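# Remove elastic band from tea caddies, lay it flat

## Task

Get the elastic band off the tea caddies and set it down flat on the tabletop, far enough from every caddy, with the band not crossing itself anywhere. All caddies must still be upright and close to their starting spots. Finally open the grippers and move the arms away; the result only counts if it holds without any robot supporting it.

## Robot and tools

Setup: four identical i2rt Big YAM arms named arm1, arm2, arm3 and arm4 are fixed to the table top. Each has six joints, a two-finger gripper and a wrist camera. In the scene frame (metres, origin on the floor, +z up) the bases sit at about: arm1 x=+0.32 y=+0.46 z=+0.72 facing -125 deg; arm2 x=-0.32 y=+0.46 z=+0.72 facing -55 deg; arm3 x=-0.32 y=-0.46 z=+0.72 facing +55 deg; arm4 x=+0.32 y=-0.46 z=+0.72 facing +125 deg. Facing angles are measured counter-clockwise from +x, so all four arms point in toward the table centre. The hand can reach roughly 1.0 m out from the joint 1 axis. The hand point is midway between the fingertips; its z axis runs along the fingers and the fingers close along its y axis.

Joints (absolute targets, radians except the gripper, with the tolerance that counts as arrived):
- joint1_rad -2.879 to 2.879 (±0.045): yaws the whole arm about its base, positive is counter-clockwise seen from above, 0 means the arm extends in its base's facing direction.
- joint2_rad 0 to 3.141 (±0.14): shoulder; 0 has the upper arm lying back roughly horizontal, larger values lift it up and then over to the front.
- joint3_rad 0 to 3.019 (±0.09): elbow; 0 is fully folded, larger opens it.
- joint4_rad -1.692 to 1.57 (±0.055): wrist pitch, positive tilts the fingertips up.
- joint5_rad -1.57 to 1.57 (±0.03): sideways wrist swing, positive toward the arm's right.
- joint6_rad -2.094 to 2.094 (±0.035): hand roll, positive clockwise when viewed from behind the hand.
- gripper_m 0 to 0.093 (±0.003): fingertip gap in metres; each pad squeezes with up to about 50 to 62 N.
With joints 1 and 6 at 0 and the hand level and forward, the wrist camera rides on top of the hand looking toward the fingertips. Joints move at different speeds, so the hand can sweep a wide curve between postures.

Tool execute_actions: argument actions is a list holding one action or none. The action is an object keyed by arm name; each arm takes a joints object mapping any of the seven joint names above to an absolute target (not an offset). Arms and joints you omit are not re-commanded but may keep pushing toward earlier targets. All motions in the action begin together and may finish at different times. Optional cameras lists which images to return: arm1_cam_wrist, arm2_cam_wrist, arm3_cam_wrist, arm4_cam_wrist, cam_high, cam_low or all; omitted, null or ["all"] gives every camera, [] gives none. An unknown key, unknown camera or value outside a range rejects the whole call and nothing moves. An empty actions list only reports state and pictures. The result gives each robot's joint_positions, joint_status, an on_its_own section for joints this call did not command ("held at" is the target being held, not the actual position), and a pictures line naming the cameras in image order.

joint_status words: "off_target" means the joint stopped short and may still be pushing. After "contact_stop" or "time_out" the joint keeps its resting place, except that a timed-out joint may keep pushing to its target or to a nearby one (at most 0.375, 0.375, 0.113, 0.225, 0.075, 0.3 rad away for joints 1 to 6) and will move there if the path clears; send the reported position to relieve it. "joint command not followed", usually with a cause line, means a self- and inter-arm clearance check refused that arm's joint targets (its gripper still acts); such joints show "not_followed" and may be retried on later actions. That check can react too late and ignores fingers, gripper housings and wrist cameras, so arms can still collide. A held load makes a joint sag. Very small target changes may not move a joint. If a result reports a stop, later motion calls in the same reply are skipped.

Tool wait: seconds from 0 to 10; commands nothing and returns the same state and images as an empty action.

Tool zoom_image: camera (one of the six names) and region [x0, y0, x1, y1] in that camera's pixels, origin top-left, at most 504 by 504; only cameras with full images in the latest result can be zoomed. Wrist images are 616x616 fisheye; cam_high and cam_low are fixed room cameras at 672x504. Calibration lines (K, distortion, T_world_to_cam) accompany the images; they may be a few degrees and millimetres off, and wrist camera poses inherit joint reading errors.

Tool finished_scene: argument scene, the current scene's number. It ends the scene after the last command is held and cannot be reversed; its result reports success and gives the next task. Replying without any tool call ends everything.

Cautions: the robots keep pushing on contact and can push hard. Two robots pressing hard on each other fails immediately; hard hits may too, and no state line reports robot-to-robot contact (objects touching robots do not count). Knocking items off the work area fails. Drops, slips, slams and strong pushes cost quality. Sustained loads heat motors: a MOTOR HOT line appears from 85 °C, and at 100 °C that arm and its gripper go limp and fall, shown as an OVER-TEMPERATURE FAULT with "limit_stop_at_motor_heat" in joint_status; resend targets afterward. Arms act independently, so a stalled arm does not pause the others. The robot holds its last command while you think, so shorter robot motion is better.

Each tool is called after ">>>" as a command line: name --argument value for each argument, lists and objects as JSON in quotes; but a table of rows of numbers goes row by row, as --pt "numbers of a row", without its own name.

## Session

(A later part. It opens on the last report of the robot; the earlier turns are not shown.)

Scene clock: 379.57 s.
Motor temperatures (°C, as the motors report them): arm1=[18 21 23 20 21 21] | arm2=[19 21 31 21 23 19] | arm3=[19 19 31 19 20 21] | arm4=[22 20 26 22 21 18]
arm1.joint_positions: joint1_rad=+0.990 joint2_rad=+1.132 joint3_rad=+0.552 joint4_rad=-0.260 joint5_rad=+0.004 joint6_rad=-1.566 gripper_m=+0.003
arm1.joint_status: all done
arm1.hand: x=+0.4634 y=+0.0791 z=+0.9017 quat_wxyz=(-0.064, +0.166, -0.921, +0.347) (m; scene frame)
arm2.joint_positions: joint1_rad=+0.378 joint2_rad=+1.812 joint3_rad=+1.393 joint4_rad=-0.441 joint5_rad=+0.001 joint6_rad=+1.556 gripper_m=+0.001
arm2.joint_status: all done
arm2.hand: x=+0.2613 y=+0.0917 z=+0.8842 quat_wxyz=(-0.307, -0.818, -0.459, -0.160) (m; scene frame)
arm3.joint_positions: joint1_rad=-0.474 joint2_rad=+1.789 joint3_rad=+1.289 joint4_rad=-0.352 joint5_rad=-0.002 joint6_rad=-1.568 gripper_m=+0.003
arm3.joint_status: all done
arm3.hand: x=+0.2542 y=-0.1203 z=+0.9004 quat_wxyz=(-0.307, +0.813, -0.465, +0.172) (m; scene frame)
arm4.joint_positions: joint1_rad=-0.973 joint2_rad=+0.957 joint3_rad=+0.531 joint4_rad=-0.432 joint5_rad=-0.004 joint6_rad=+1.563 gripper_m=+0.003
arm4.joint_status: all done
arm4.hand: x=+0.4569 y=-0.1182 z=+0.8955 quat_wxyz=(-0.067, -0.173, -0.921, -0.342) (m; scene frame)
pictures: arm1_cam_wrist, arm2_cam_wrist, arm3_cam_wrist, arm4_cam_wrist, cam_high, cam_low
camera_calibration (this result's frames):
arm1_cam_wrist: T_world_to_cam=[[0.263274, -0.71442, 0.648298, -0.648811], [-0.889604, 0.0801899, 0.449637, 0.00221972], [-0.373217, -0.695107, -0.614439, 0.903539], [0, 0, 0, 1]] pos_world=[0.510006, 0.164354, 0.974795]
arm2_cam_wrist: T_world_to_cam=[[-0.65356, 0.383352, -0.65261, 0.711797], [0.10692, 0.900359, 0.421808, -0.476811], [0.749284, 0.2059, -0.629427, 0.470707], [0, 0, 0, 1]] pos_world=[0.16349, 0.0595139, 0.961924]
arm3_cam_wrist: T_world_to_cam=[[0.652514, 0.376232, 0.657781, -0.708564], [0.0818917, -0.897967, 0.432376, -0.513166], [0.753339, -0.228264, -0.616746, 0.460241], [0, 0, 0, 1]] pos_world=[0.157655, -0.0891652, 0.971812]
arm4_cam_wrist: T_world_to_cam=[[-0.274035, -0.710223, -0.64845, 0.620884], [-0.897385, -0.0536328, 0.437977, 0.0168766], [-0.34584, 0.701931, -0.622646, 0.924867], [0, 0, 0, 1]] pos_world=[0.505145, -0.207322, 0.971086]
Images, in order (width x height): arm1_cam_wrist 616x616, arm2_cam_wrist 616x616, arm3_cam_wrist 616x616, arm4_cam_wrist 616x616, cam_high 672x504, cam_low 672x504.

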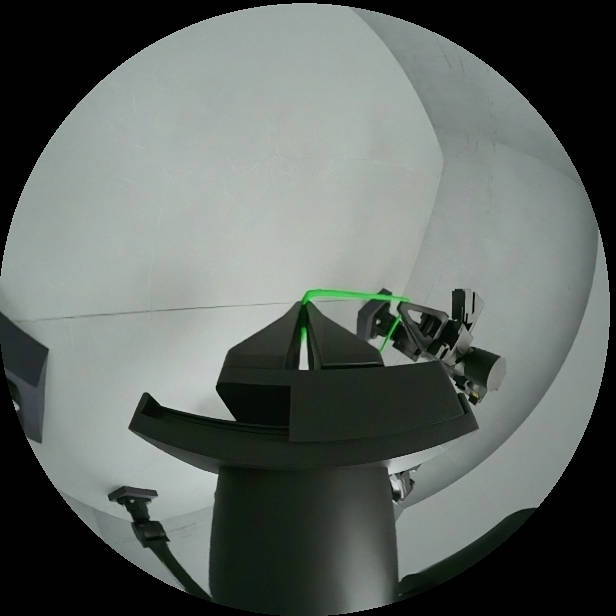

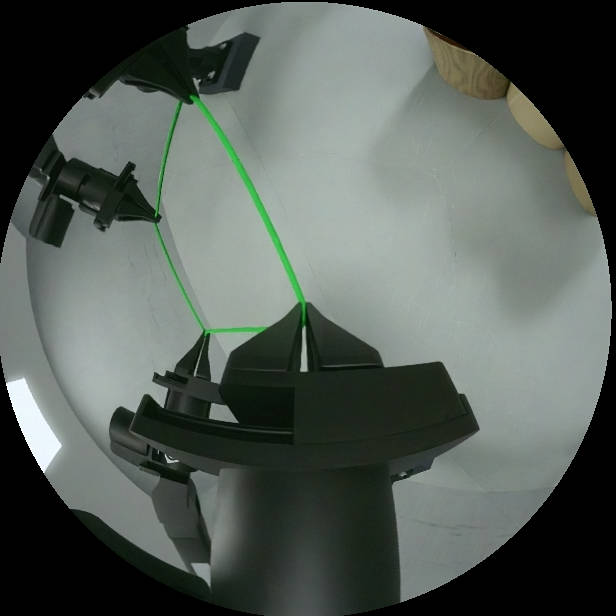

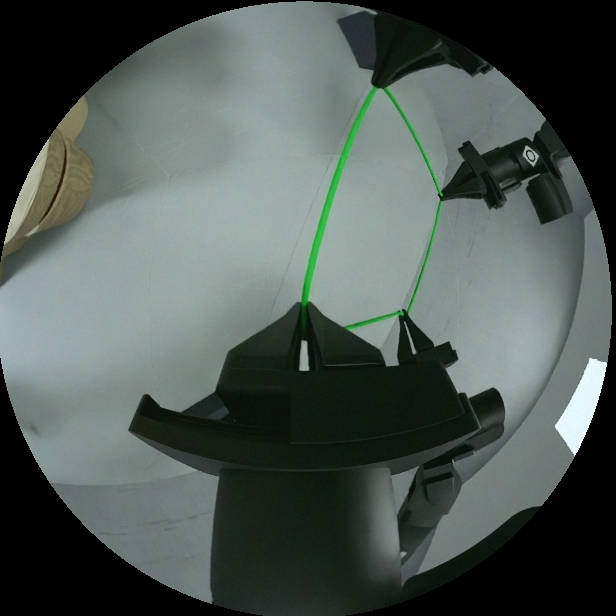

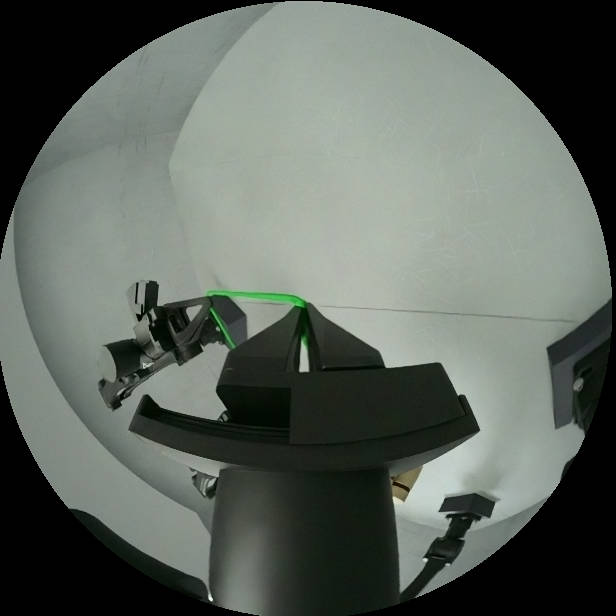

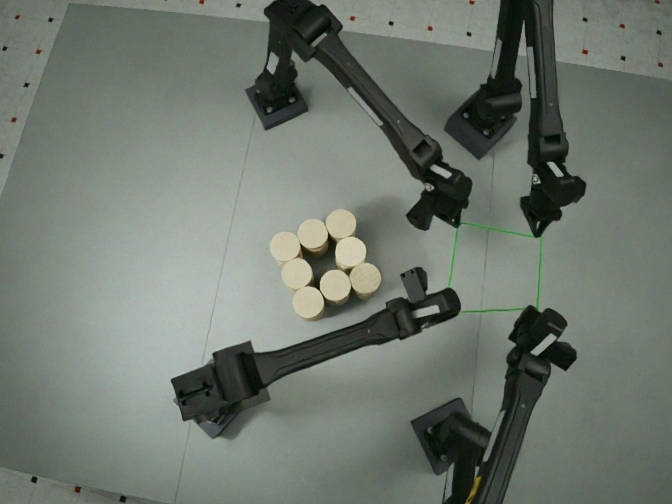

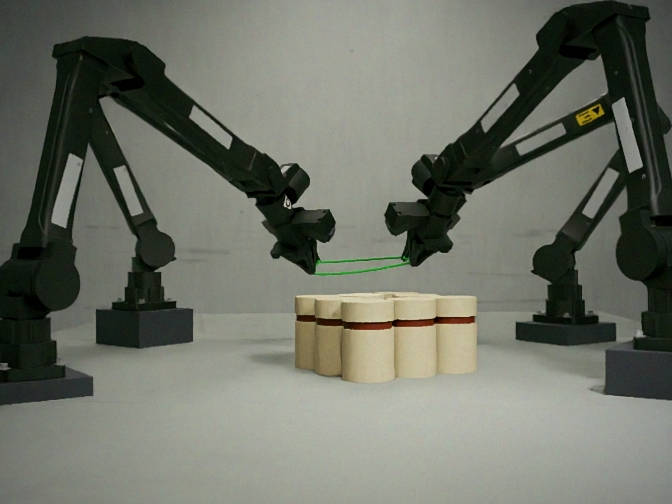

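>>> execute_actions --actions '[{"arm1":{"joints":{"joint2_rad":1.61,"joint3_rad":0.515,"joint4_rad":0.115}},"arm2":{"joints":{"joint1_rad":0.36,"joint2_rad":2.025,"joint4_rad":-0.345}},"arm3":{"joints":{"joint2_rad":2.065,"joint3_rad":1.365,"joint4_rad":-0.25}},"arm4":{"joints":{"joint2_rad":1.405,"joint3_rad":0.436,"joint4_rad":-0.005}}}]'

Scene clock: 390.20 s.
Motor temperatures (°C, as the motors report them): arm1=[18 21 23 20 21 21] | arm2=[19 22 33 21 22 19] | arm3=[19 20 32 20 20 21] | arm4=[22 20 26 22 20 18]
arm1.joint_positions: joint1_rad=+0.990 joint2_rad=+1.601 joint3_rad=+0.513 joint4_rad=+0.105 joint5_rad=+0.004 joint6_rad=-1.566 gripper_m=+0.003
arm1.joint_status: all done
arm1.hand: x=+0.4665 y=+0.0722 z=+0.7560 quat_wxyz=(-0.052, +0.170, -0.943, +0.280) (m; scene frame)
arm2.joint_positions: joint1_rad=+0.368 joint2_rad=+2.040 joint3_rad=+1.415 joint4_rad=-0.356 joint5_rad=-0.001 joint6_rad=+1.557 gripper_m=+0.001
arm2.joint_status: all done
arm2.hand: x=+0.2671 y=+0.0785 z=+0.7538 quat_wxyz=(-0.257, -0.837, -0.464, -0.132) (m; scene frame)
arm3.joint_positions: joint1_rad=-0.474 joint2_rad=+2.071 joint3_rad=+1.348 joint4_rad=-0.258 joint5_rad=-0.002 joint6_rad=-1.568 gripper_m=+0.003
arm3.joint_status: all done
arm3.hand: x=+0.2706 y=-0.1105 z=+0.7560 quat_wxyz=(-0.253, +0.831, -0.475, +0.142) (m; scene frame)
arm4.joint_positions: joint1_rad=-0.973 joint2_rad=+1.404 joint3_rad=+0.438 joint4_rad=-0.021 joint5_rad=-0.003 joint6_rad=+1.563 gripper_m=+0.003
arm4.joint_status: all done
arm4.hand: x=+0.4613 y=-0.1090 z=+0.7557 quat_wxyz=(-0.056, -0.177, -0.941, -0.282) (m; scene frame)
pictures: arm1_cam_wrist, arm2_cam_wrist, arm3_cam_wrist, arm4_cam_wrist, cam_high, cam_low
camera_calibration (this result's frames):
arm1_cam_wrist: T_world_to_cam=[[0.293661, -0.793213, 0.533457, -0.481786], [-0.865482, 0.016302, 0.500675, 0.0258666], [-0.405839, -0.608726, -0.681724, 0.870231], [0, 0, 0, 1]] pos_world=[0.517042, 0.147152, 0.837319]
arm2_cam_wrist: T_world_to_cam=[[-0.710241, 0.430958, -0.556626, 0.574674], [0.160873, 0.869149, 0.467654, -0.457029], [0.68533, 0.242602, -0.686635, 0.444273], [0, 0, 0, 1]] pos_world=[0.177207, 0.0417842, 0.838664]
arm3_cam_wrist: T_world_to_cam=[[0.720033, 0.416348, 0.555163, -0.564208], [0.132524, -0.867794, 0.478927, -0.488814], [0.681168, -0.27127, -0.680017, 0.423692], [0, 0, 0, 1]] pos_world=[0.182423, -0.0743476, 0.835451]
arm4_cam_wrist: T_world_to_cam=[[-0.303315, -0.781963, -0.544549, 0.465214], [-0.875313, 0.00278739, 0.483549, 0.0440256], [-0.3766, 0.623319, -0.685308, 0.885873], [0, 0, 0, 1]] pos_world=[0.513262, -0.188523, 0.839139]
Images, in order (width x height): arm1_cam_wrist 616x616, arm2_cam_wrist 616x616, arm3_cam_wrist 616x616, arm4_cam_wrist 616x616, cam_high 672x504, cam_low 672x504.

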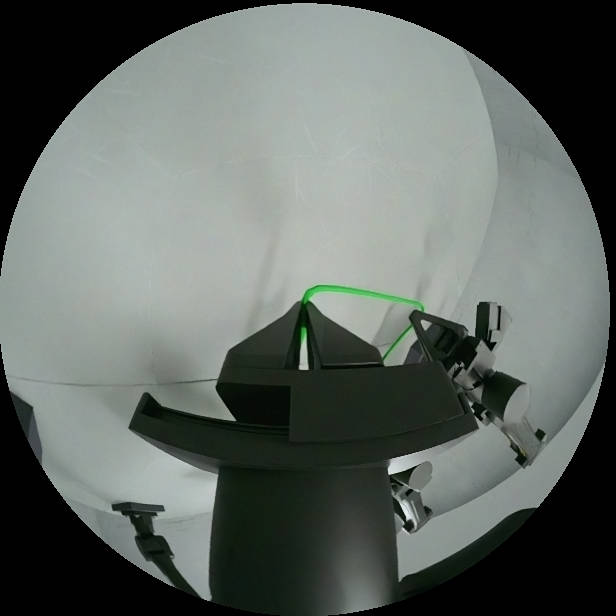

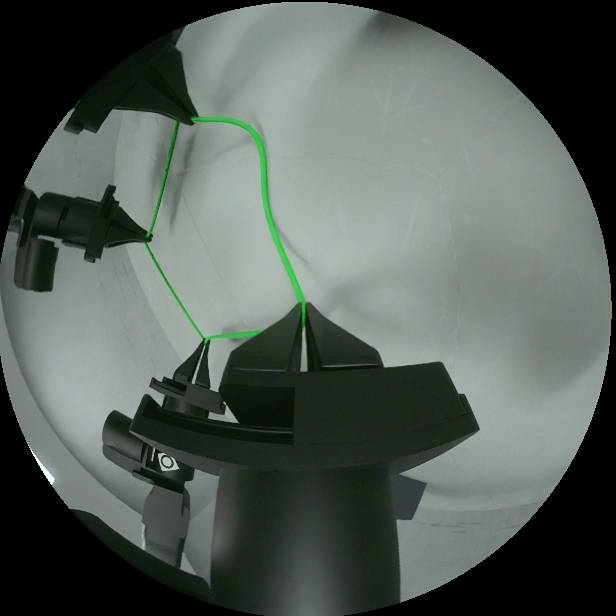

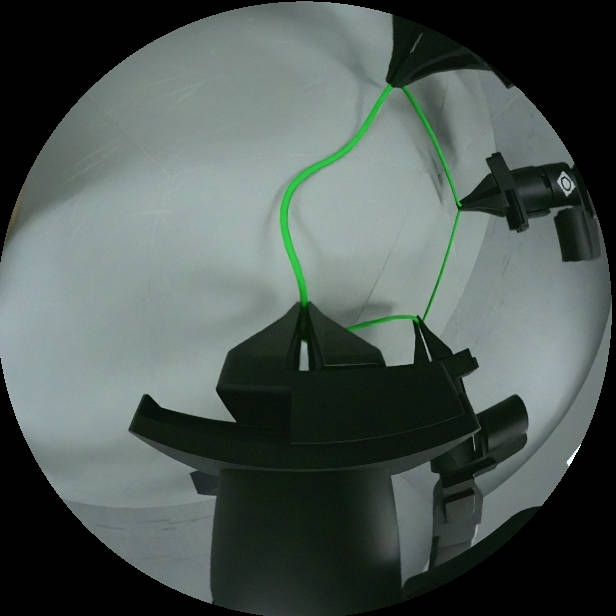

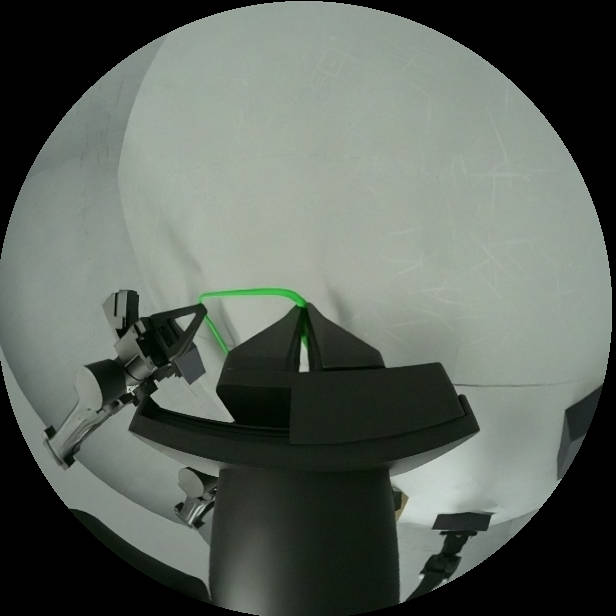

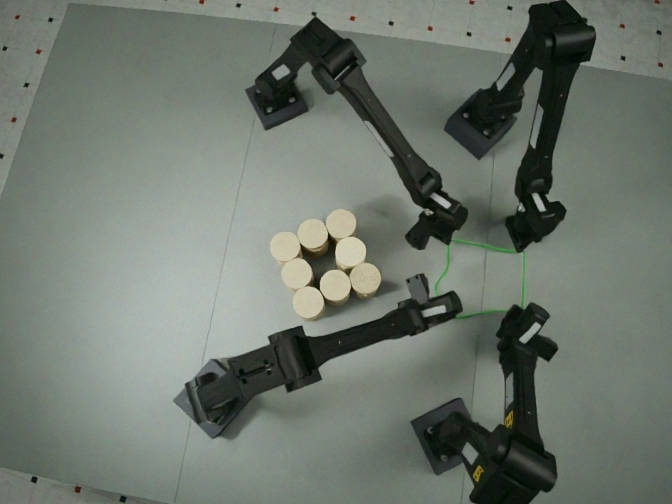

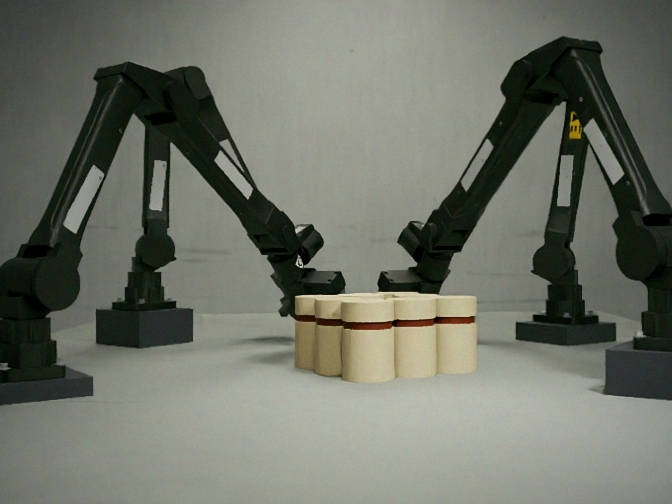

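>>> execute_actions --actions '[{"arm1":{"joints":{"joint2_rad":1.655}},"arm2":{"joints":{"joint2_rad":2.052}},"arm3":{"joints":{"joint2_rad":2.092}},"arm4":{"joints":{"joint2_rad":1.455}}}]' --cameras '["arm2_cam_wrist","arm3_cam_wrist"]'

Scene clock: 396.93 s.
Motor temperatures (°C, as the motors report them): arm1=[18 21 22 20 21 21] | arm2=[19 23 33 21 22 19] | arm3=[19 21 32 20 20 21] | arm4=[22 20 25 22 20 18]
arm1.joint_positions: joint1_rad=+0.990 joint2_rad=+1.638 joint3_rad=+0.513 joint4_rad=+0.109 joint5_rad=+0.004 joint6_rad=-1.566 gripper_m=+0.003
arm1.joint_status: all done
arm1.hand: x=+0.4646 y=+0.0773 z=+0.7425 quat_wxyz=(-0.049, +0.171, -0.948, +0.265) (m; scene frame)
arm2.joint_positions: joint1_rad=+0.368 joint2_rad=+2.040 joint3_rad=+1.415 joint4_rad=-0.356 joint5_rad=-0.001 joint6_rad=+1.557 gripper_m=+0.001
arm2.joint_status: all done
arm2.hand: x=+0.2671 y=+0.0785 z=+0.7538 quat_wxyz=(-0.257, -0.837, -0.464, -0.132) (m; scene frame)
arm3.joint_positions: joint1_rad=-0.474 joint2_rad=+2.071 joint3_rad=+1.348 joint4_rad=-0.258 joint5_rad=-0.002 joint6_rad=-1.568 gripper_m=+0.003
arm3.joint_status: all done
arm3.hand: x=+0.2706 y=-0.1105 z=+0.7560 quat_wxyz=(-0.253, +0.831, -0.475, +0.142) (m; scene frame)
arm4.joint_positions: joint1_rad=-0.973 joint2_rad=+1.451 joint3_rad=+0.438 joint4_rad=-0.016 joint5_rad=-0.003 joint6_rad=+1.563 gripper_m=+0.003
arm4.joint_status: all done
arm4.hand: x=+0.4592 y=-0.1144 z=+0.7395 quat_wxyz=(-0.052, -0.179, -0.947, -0.261) (m; scene frame)
pictures: arm2_cam_wrist, arm3_cam_wrist
camera_calibration (this result's frames):
arm2_cam_wrist: T_world_to_cam=[[-0.710241, 0.430958, -0.556626, 0.574674], [0.160873, 0.869149, 0.467654, -0.457029], [0.68533, 0.242602, -0.686635, 0.444273], [0, 0, 0, 1]] pos_world=[0.177207, 0.0417842, 0.838664]
arm3_cam_wrist: T_world_to_cam=[[0.720033, 0.416348, 0.555163, -0.564208], [0.132524, -0.867794, 0.478927, -0.488814], [0.681168, -0.27127, -0.680017, 0.423692], [0, 0, 0, 1]] pos_world=[0.182423, -0.0743476, 0.835451]
Images, in order (width x height): arm2_cam_wrist 616x616, arm3_cam_wrist 616x616.

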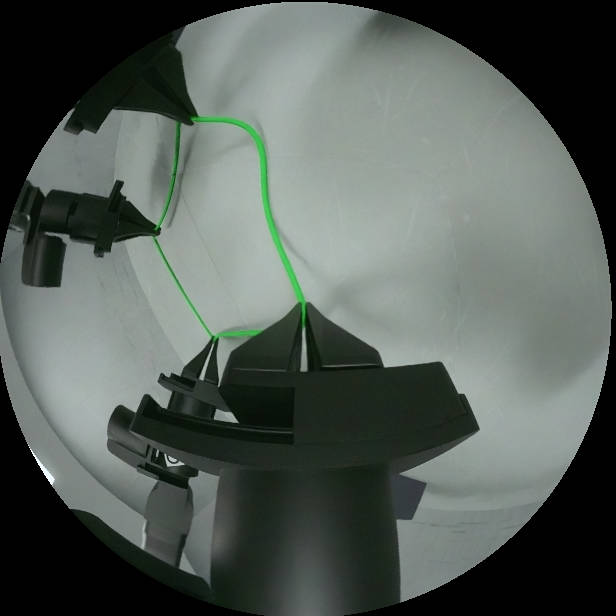

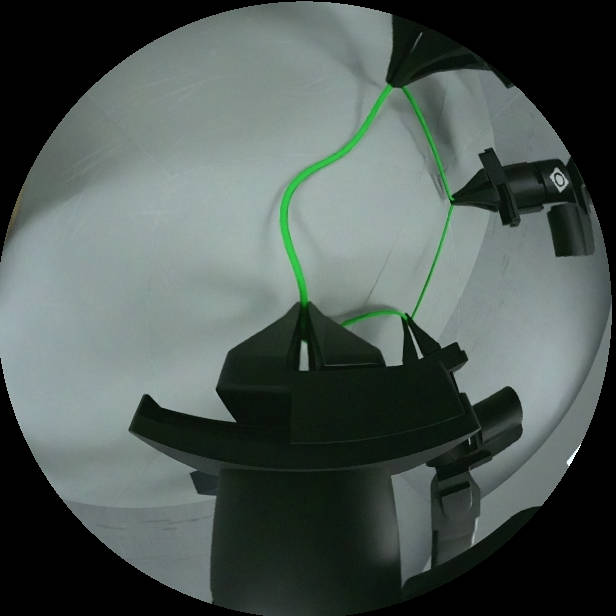

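>>> execute_actions --actions '[{"arm2":{"joints":{"joint2_rad":2.072}},"arm3":{"joints":{"joint2_rad":2.11}}}]' --cameras '["arm2_cam_wrist","arm3_cam_wrist"]'

Scene clock: 401.37 s.
Motor temperatures (°C, as the motors report them): arm1=[18 22 22 20 21 21] | arm2=[19 23 32 21 22 19] | arm3=[19 22 31 20 20 21] | arm4=[22 20 25 22 20 18]
arm1.joint_positions: joint1_rad=+0.990 joint2_rad=+1.638 joint3_rad=+0.513 joint4_rad=+0.109 joint5_rad=+0.004 joint6_rad=-1.566 gripper_m=+0.003
arm1.joint_status: not commanded
arm1.hand: x=+0.4646 y=+0.0773 z=+0.7425 quat_wxyz=(-0.049, +0.171, -0.948, +0.265) (m; scene frame)
arm2.joint_positions: joint1_rad=+0.368 joint2_rad=+2.060 joint3_rad=+1.415 joint4_rad=-0.356 joint5_rad=-0.001 joint6_rad=+1.557 gripper_m=+0.001
arm2.joint_status: all done
arm2.hand: x=+0.2649 y=+0.0798 z=+0.7406 quat_wxyz=(-0.248, -0.840, -0.465, -0.128) (m; scene frame)
arm3.joint_positions: joint1_rad=-0.474 joint2_rad=+2.071 joint3_rad=+1.348 joint4_rad=-0.258 joint5_rad=-0.002 joint6_rad=-1.568 gripper_m=+0.003
arm3.joint_status: all done
arm3.hand: x=+0.2706 y=-0.1105 z=+0.7560 quat_wxyz=(-0.253, +0.831, -0.475, +0.142) (m; scene frame)
arm4.joint_positions: joint1_rad=-0.973 joint2_rad=+1.451 joint3_rad=+0.438 joint4_rad=-0.016 joint5_rad=-0.003 joint6_rad=+1.563 gripper_m=+0.003
arm4.joint_status: not commanded
arm4.hand: x=+0.4592 y=-0.1144 z=+0.7395 quat_wxyz=(-0.052, -0.179, -0.947, -0.261) (m; scene frame)
pictures: arm2_cam_wrist, arm3_cam_wrist
camera_calibration (this result's frames):
arm2_cam_wrist: T_world_to_cam=[[-0.719112, 0.436899, -0.540367, 0.555074], [0.168714, 0.86413, 0.474147, -0.458118], [0.674102, 0.249798, -0.695117, 0.445113], [0, 0, 0, 1]] pos_world=[0.1764, 0.0421734, 0.826565]
arm3_cam_wrist: T_world_to_cam=[[0.720033, 0.416348, 0.555163, -0.564208], [0.132524, -0.867794, 0.478927, -0.488814], [0.681168, -0.27127, -0.680017, 0.423692], [0, 0, 0, 1]] pos_world=[0.182423, -0.0743476, 0.835451]
Images, in order (width x height): arm2_cam_wrist 616x616, arm3_cam_wrist 616x616.

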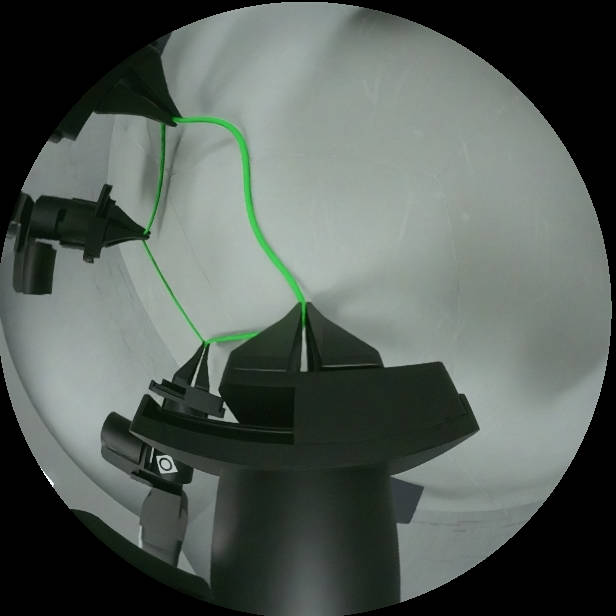

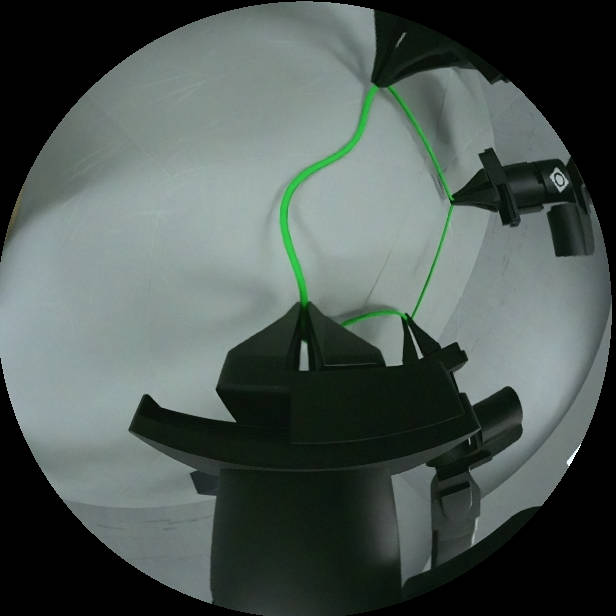

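>>> execute_actions --actions '[{"arm3":{"joints":{"joint2_rad":2.085,"joint4_rad":-0.355}}}]' --cameras '[]'

>>> execute_actions --actions '[{"arm1":{"joints":{"gripper_m":0.025}},"arm2":{"joints":{"gripper_m":0.025}},"arm3":{"joints":{"gripper_m":0.025}},"arm4":{"joints":{"gripper_m":0.025}}}]'

Scene clock: 407.13 s.
Motor temperatures (°C, as the motors report them): arm1=[18 22 22 20 21 21] | arm2=[19 23 32 21 22 19] | arm3=[19 22 31 20 20 21] | arm4=[22 20 25 22 20 18]
arm1.joint_positions: joint1_rad=+0.990 joint2_rad=+1.638 joint3_rad=+0.513 joint4_rad=+0.109 joint5_rad=+0.004 joint6_rad=-1.566 gripper_m=+0.003
arm1.joint_status: not commanded
arm1.hand: x=+0.4646 y=+0.0773 z=+0.7425 quat_wxyz=(-0.049, +0.171, -0.948, +0.265) (m; scene frame)
arm2.joint_positions: joint1_rad=+0.368 joint2_rad=+2.060 joint3_rad=+1.415 joint4_rad=-0.356 joint5_rad=-0.001 joint6_rad=+1.557 gripper_m=+0.001
arm2.joint_status: not commanded
arm2.hand: x=+0.2649 y=+0.0798 z=+0.7406 quat_wxyz=(-0.248, -0.840, -0.465, -0.128) (m; scene frame)
arm3.joint_positions: joint1_rad=-0.474 joint2_rad=+2.071 joint3_rad=+1.348 joint4_rad=-0.337 joint5_rad=-0.001 joint6_rad=-1.568 gripper_m=+0.003
arm3.joint_status: all done
arm3.hand: x=+0.2564 y=-0.1190 z=+0.7458 quat_wxyz=(-0.220, +0.840, -0.480, +0.124) (m; scene frame)
arm4.joint_positions: joint1_rad=-0.973 joint2_rad=+1.451 joint3_rad=+0.438 joint4_rad=-0.016 joint5_rad=-0.003 joint6_rad=+1.563 gripper_m=+0.003
arm4.joint_status: not commanded
arm4.hand: x=+0.4592 y=-0.1144 z=+0.7395 quat_wxyz=(-0.052, -0.179, -0.947, -0.261) (m; scene frame)
pictures: none
No camera images: the call's "cameras" was empty. Leave "cameras" out to get every camera's image.

Scene clock: 407.63 s.
Motor temperatures (°C, as the motors report them): arm1=[18 22 22 20 21 21] | arm2=[19 23 32 21 22 19] | arm3=[19 22 31 20 20 21] | arm4=[22 20 25 22 20 18]
arm1.joint_positions: joint1_rad=+0.990 joint2_rad=+1.638 joint3_rad=+0.513 joint4_rad=+0.109 joint5_rad=+0.003 joint6_rad=-1.566 gripper_m=+0.025
arm1.joint_status: all done
arm1.hand: x=+0.4647 y=+0.0773 z=+0.7425 quat_wxyz=(-0.049, +0.171, -0.948, +0.265) (m; scene frame)
arm2.joint_positions: joint1_rad=+0.368 joint2_rad=+2.060 joint3_rad=+1.415 joint4_rad=-0.356 joint5_rad=-0.001 joint6_rad=+1.557 gripper_m=+0.025
arm2.joint_status: all done
arm2.hand: x=+0.2649 y=+0.0798 z=+0.7406 quat_wxyz=(-0.248, -0.840, -0.465, -0.128) (m; scene frame)
arm3.joint_positions: joint1_rad=-0.474 joint2_rad=+2.071 joint3_rad=+1.348 joint4_rad=-0.342 joint5_rad=-0.001 joint6_rad=-1.568 gripper_m=+0.025
arm3.joint_status: all done
arm3.hand: x=+0.2555 y=-0.1195 z=+0.7453 quat_wxyz=(-0.218, +0.840, -0.481, +0.123) (m; scene frame)
arm4.joint_positions: joint1_rad=-0.973 joint2_rad=+1.451 joint3_rad=+0.438 joint4_rad=-0.016 joint5_rad=-0.003 joint6_rad=+1.563 gripper_m=+0.025
arm4.joint_status: all done
arm4.hand: x=+0.4593 y=-0.1144 z=+0.7395 quat_wxyz=(-0.052, -0.179, -0.947, -0.261) (m; scene frame)
pictures: arm1_cam_wrist, arm2_cam_wrist, arm3_cam_wrist, arm4_cam_wrist, cam_high, cam_low
camera_calibration (this result's frames):
arm1_cam_wrist: T_world_to_cam=[[0.299605, -0.808568, 0.506413, -0.451461], [-0.859945, 0.00101603, 0.510386, 0.0223428], [-0.413196, -0.588401, -0.69502, 0.875142], [0, 0, 0, 1]] pos_world=[0.516079, 0.149875, 0.825464]
arm2_cam_wrist: T_world_to_cam=[[-0.719112, 0.436899, -0.540367, 0.555074], [0.168714, 0.86413, 0.474147, -0.458118], [0.674102, 0.249798, -0.695117, 0.445113], [0, 0, 0, 1]] pos_world=[0.1764, 0.0421734, 0.826565]
arm3_cam_wrist: T_world_to_cam=[[0.757357, 0.438544, 0.483828, -0.497409], [0.167739, -0.846722, 0.504902, -0.515336], [0.631089, -0.301235, -0.714832, 0.459418], [0, 0, 0, 1]] pos_world=[0.173225, -0.0798181, 0.829261]
arm4_cam_wrist: T_world_to_cam=[[-0.31184, -0.802784, -0.508225, 0.42619], [-0.867778, 0.0228086, 0.496428, 0.0394387], [-0.386933, 0.595833, -0.703751, 0.892652], [0, 0, 0, 1]] pos_world=[0.512524, -0.190633, 0.825227]
Images, in order (width x height): arm1_cam_wrist 616x616, arm2_cam_wrist 616x616, arm3_cam_wrist 616x616, arm4_cam_wrist 616x616, cam_high 672x504, cam_low 672x504.

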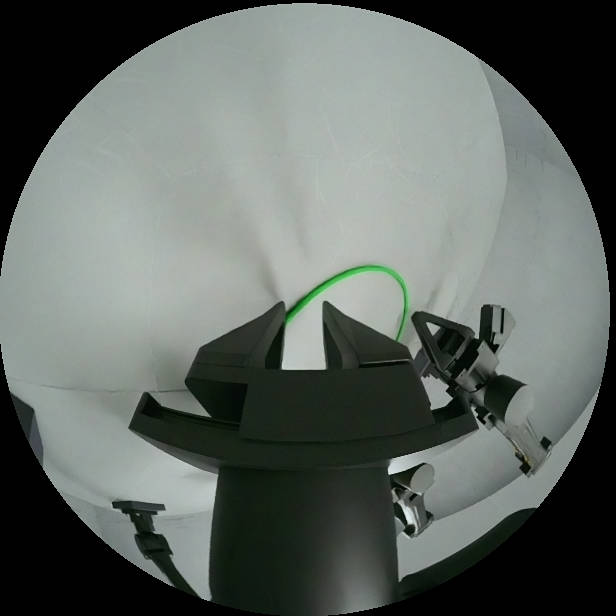

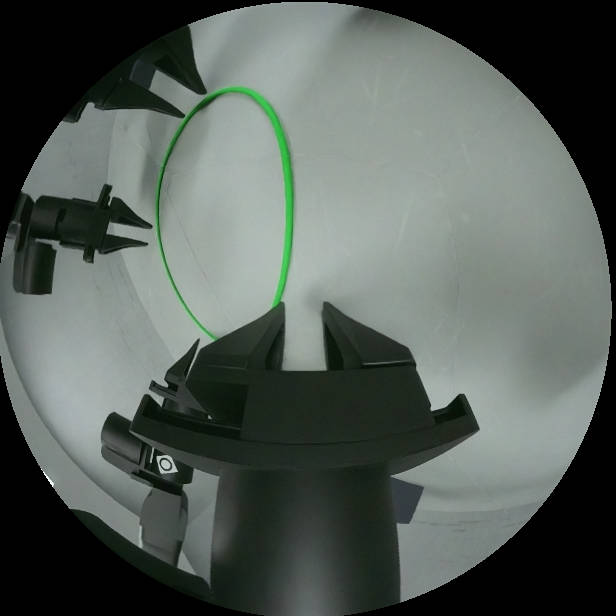

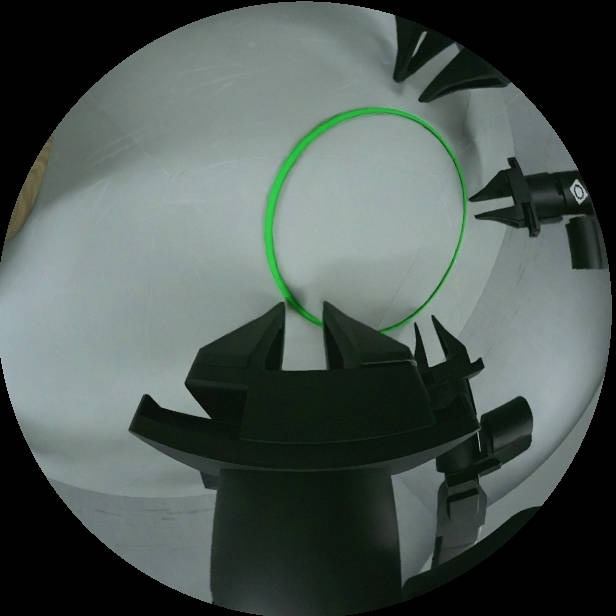

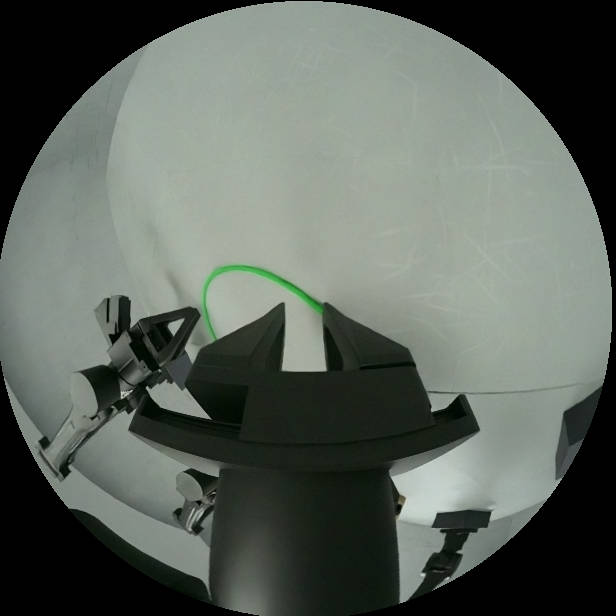

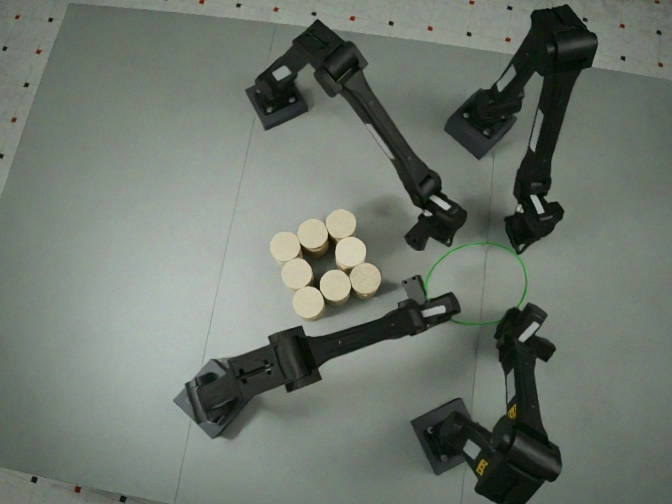

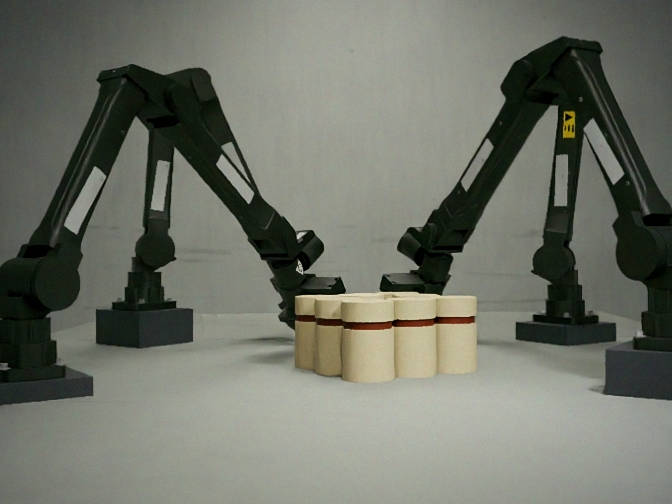

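>>> execute_actions --actions '[{"arm1":{"joints":{"joint2_rad":0.6,"joint4_rad":-0.5}},"arm2":{"joints":{"joint2_rad":0.8,"joint4_rad":-1.2}},"arm3":{"joints":{"joint2_rad":0.8,"joint4_rad":-1.2}},"arm4":{"joints":{"joint2_rad":0.5,"joint4_rad":-0.6}}}]' --cameras '["cam_high","cam_low"]'

Scene clock: 416.07 s.
Motor temperatures (°C, as the motors report them): arm1=[18 22 22 20 21 21] | arm2=[19 23 32 21 22 19] | arm3=[19 22 31 19 20 21] | arm4=[22 20 25 22 20 18]
arm1.joint_positions: joint1_rad=+0.990 joint2_rad=+0.599 joint3_rad=+0.513 joint4_rad=-0.491 joint5_rad=+0.003 joint6_rad=-1.566 gripper_m=+0.025
arm1.joint_status: all done
arm1.hand: x=+0.4379 y=+0.1450 z=+1.0261 quat_wxyz=(-0.086, +0.156, -0.867, +0.465) (m; scene frame)
arm2.joint_positions: joint1_rad=+0.368 joint2_rad=+0.794 joint3_rad=+1.426 joint4_rad=-1.191 joint5_rad=-0.001 joint6_rad=+1.557 gripper_m=+0.025
arm2.joint_status: all done
arm2.hand: x=-0.0460 y=+0.2878 z=+1.2892 quat_wxyz=(-0.428, -0.765, -0.425, -0.224) (m; scene frame)
arm3.joint_positions: joint1_rad=-0.474 joint2_rad=+0.795 joint3_rad=+1.355 joint4_rad=-1.186 joint5_rad=-0.001 joint6_rad=-1.568 gripper_m=+0.025
arm3.joint_status: all done
arm3.hand: x=-0.0373 y=-0.2936 z=+1.2901 quat_wxyz=(-0.396, +0.773, -0.442, +0.224) (m; scene frame)
arm4.joint_positions: joint1_rad=-0.973 joint2_rad=+0.498 joint3_rad=+0.438 joint4_rad=-0.589 joint5_rad=-0.003 joint6_rad=+1.563 gripper_m=+0.025
arm4.joint_status: all done
arm4.hand: x=+0.4311 y=-0.1824 z=+0.9595 quat_wxyz=(-0.087, -0.166, -0.880, -0.436) (m; scene frame)
pictures: cam_high, cam_low
Images, in order (width x height): cam_high 672x504, cam_low 672x504.

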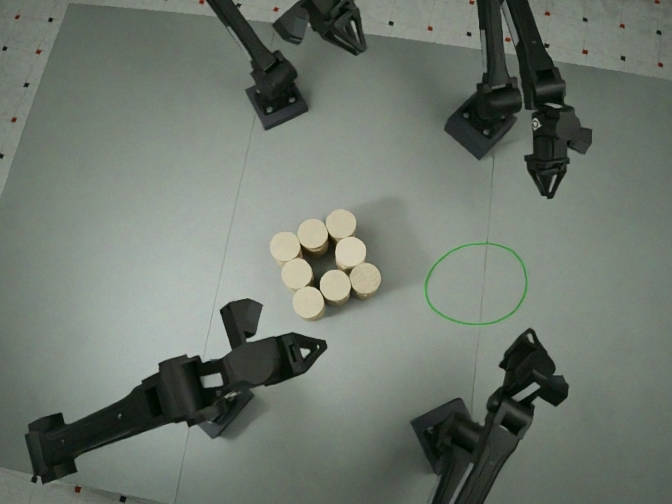

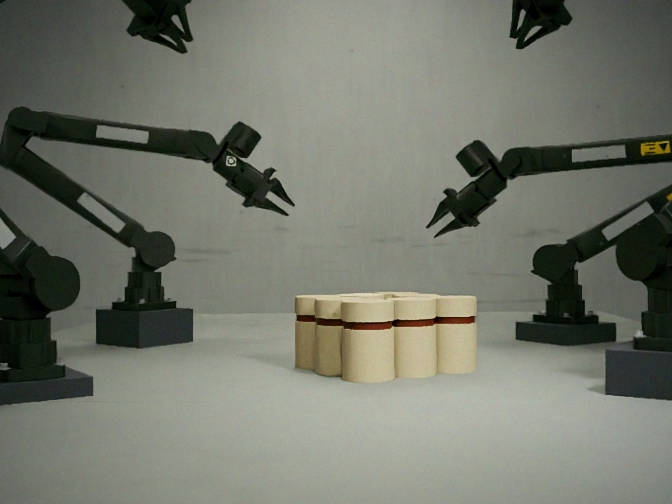

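>>> finished_scene --scene 1

The scene is finished: the task was done.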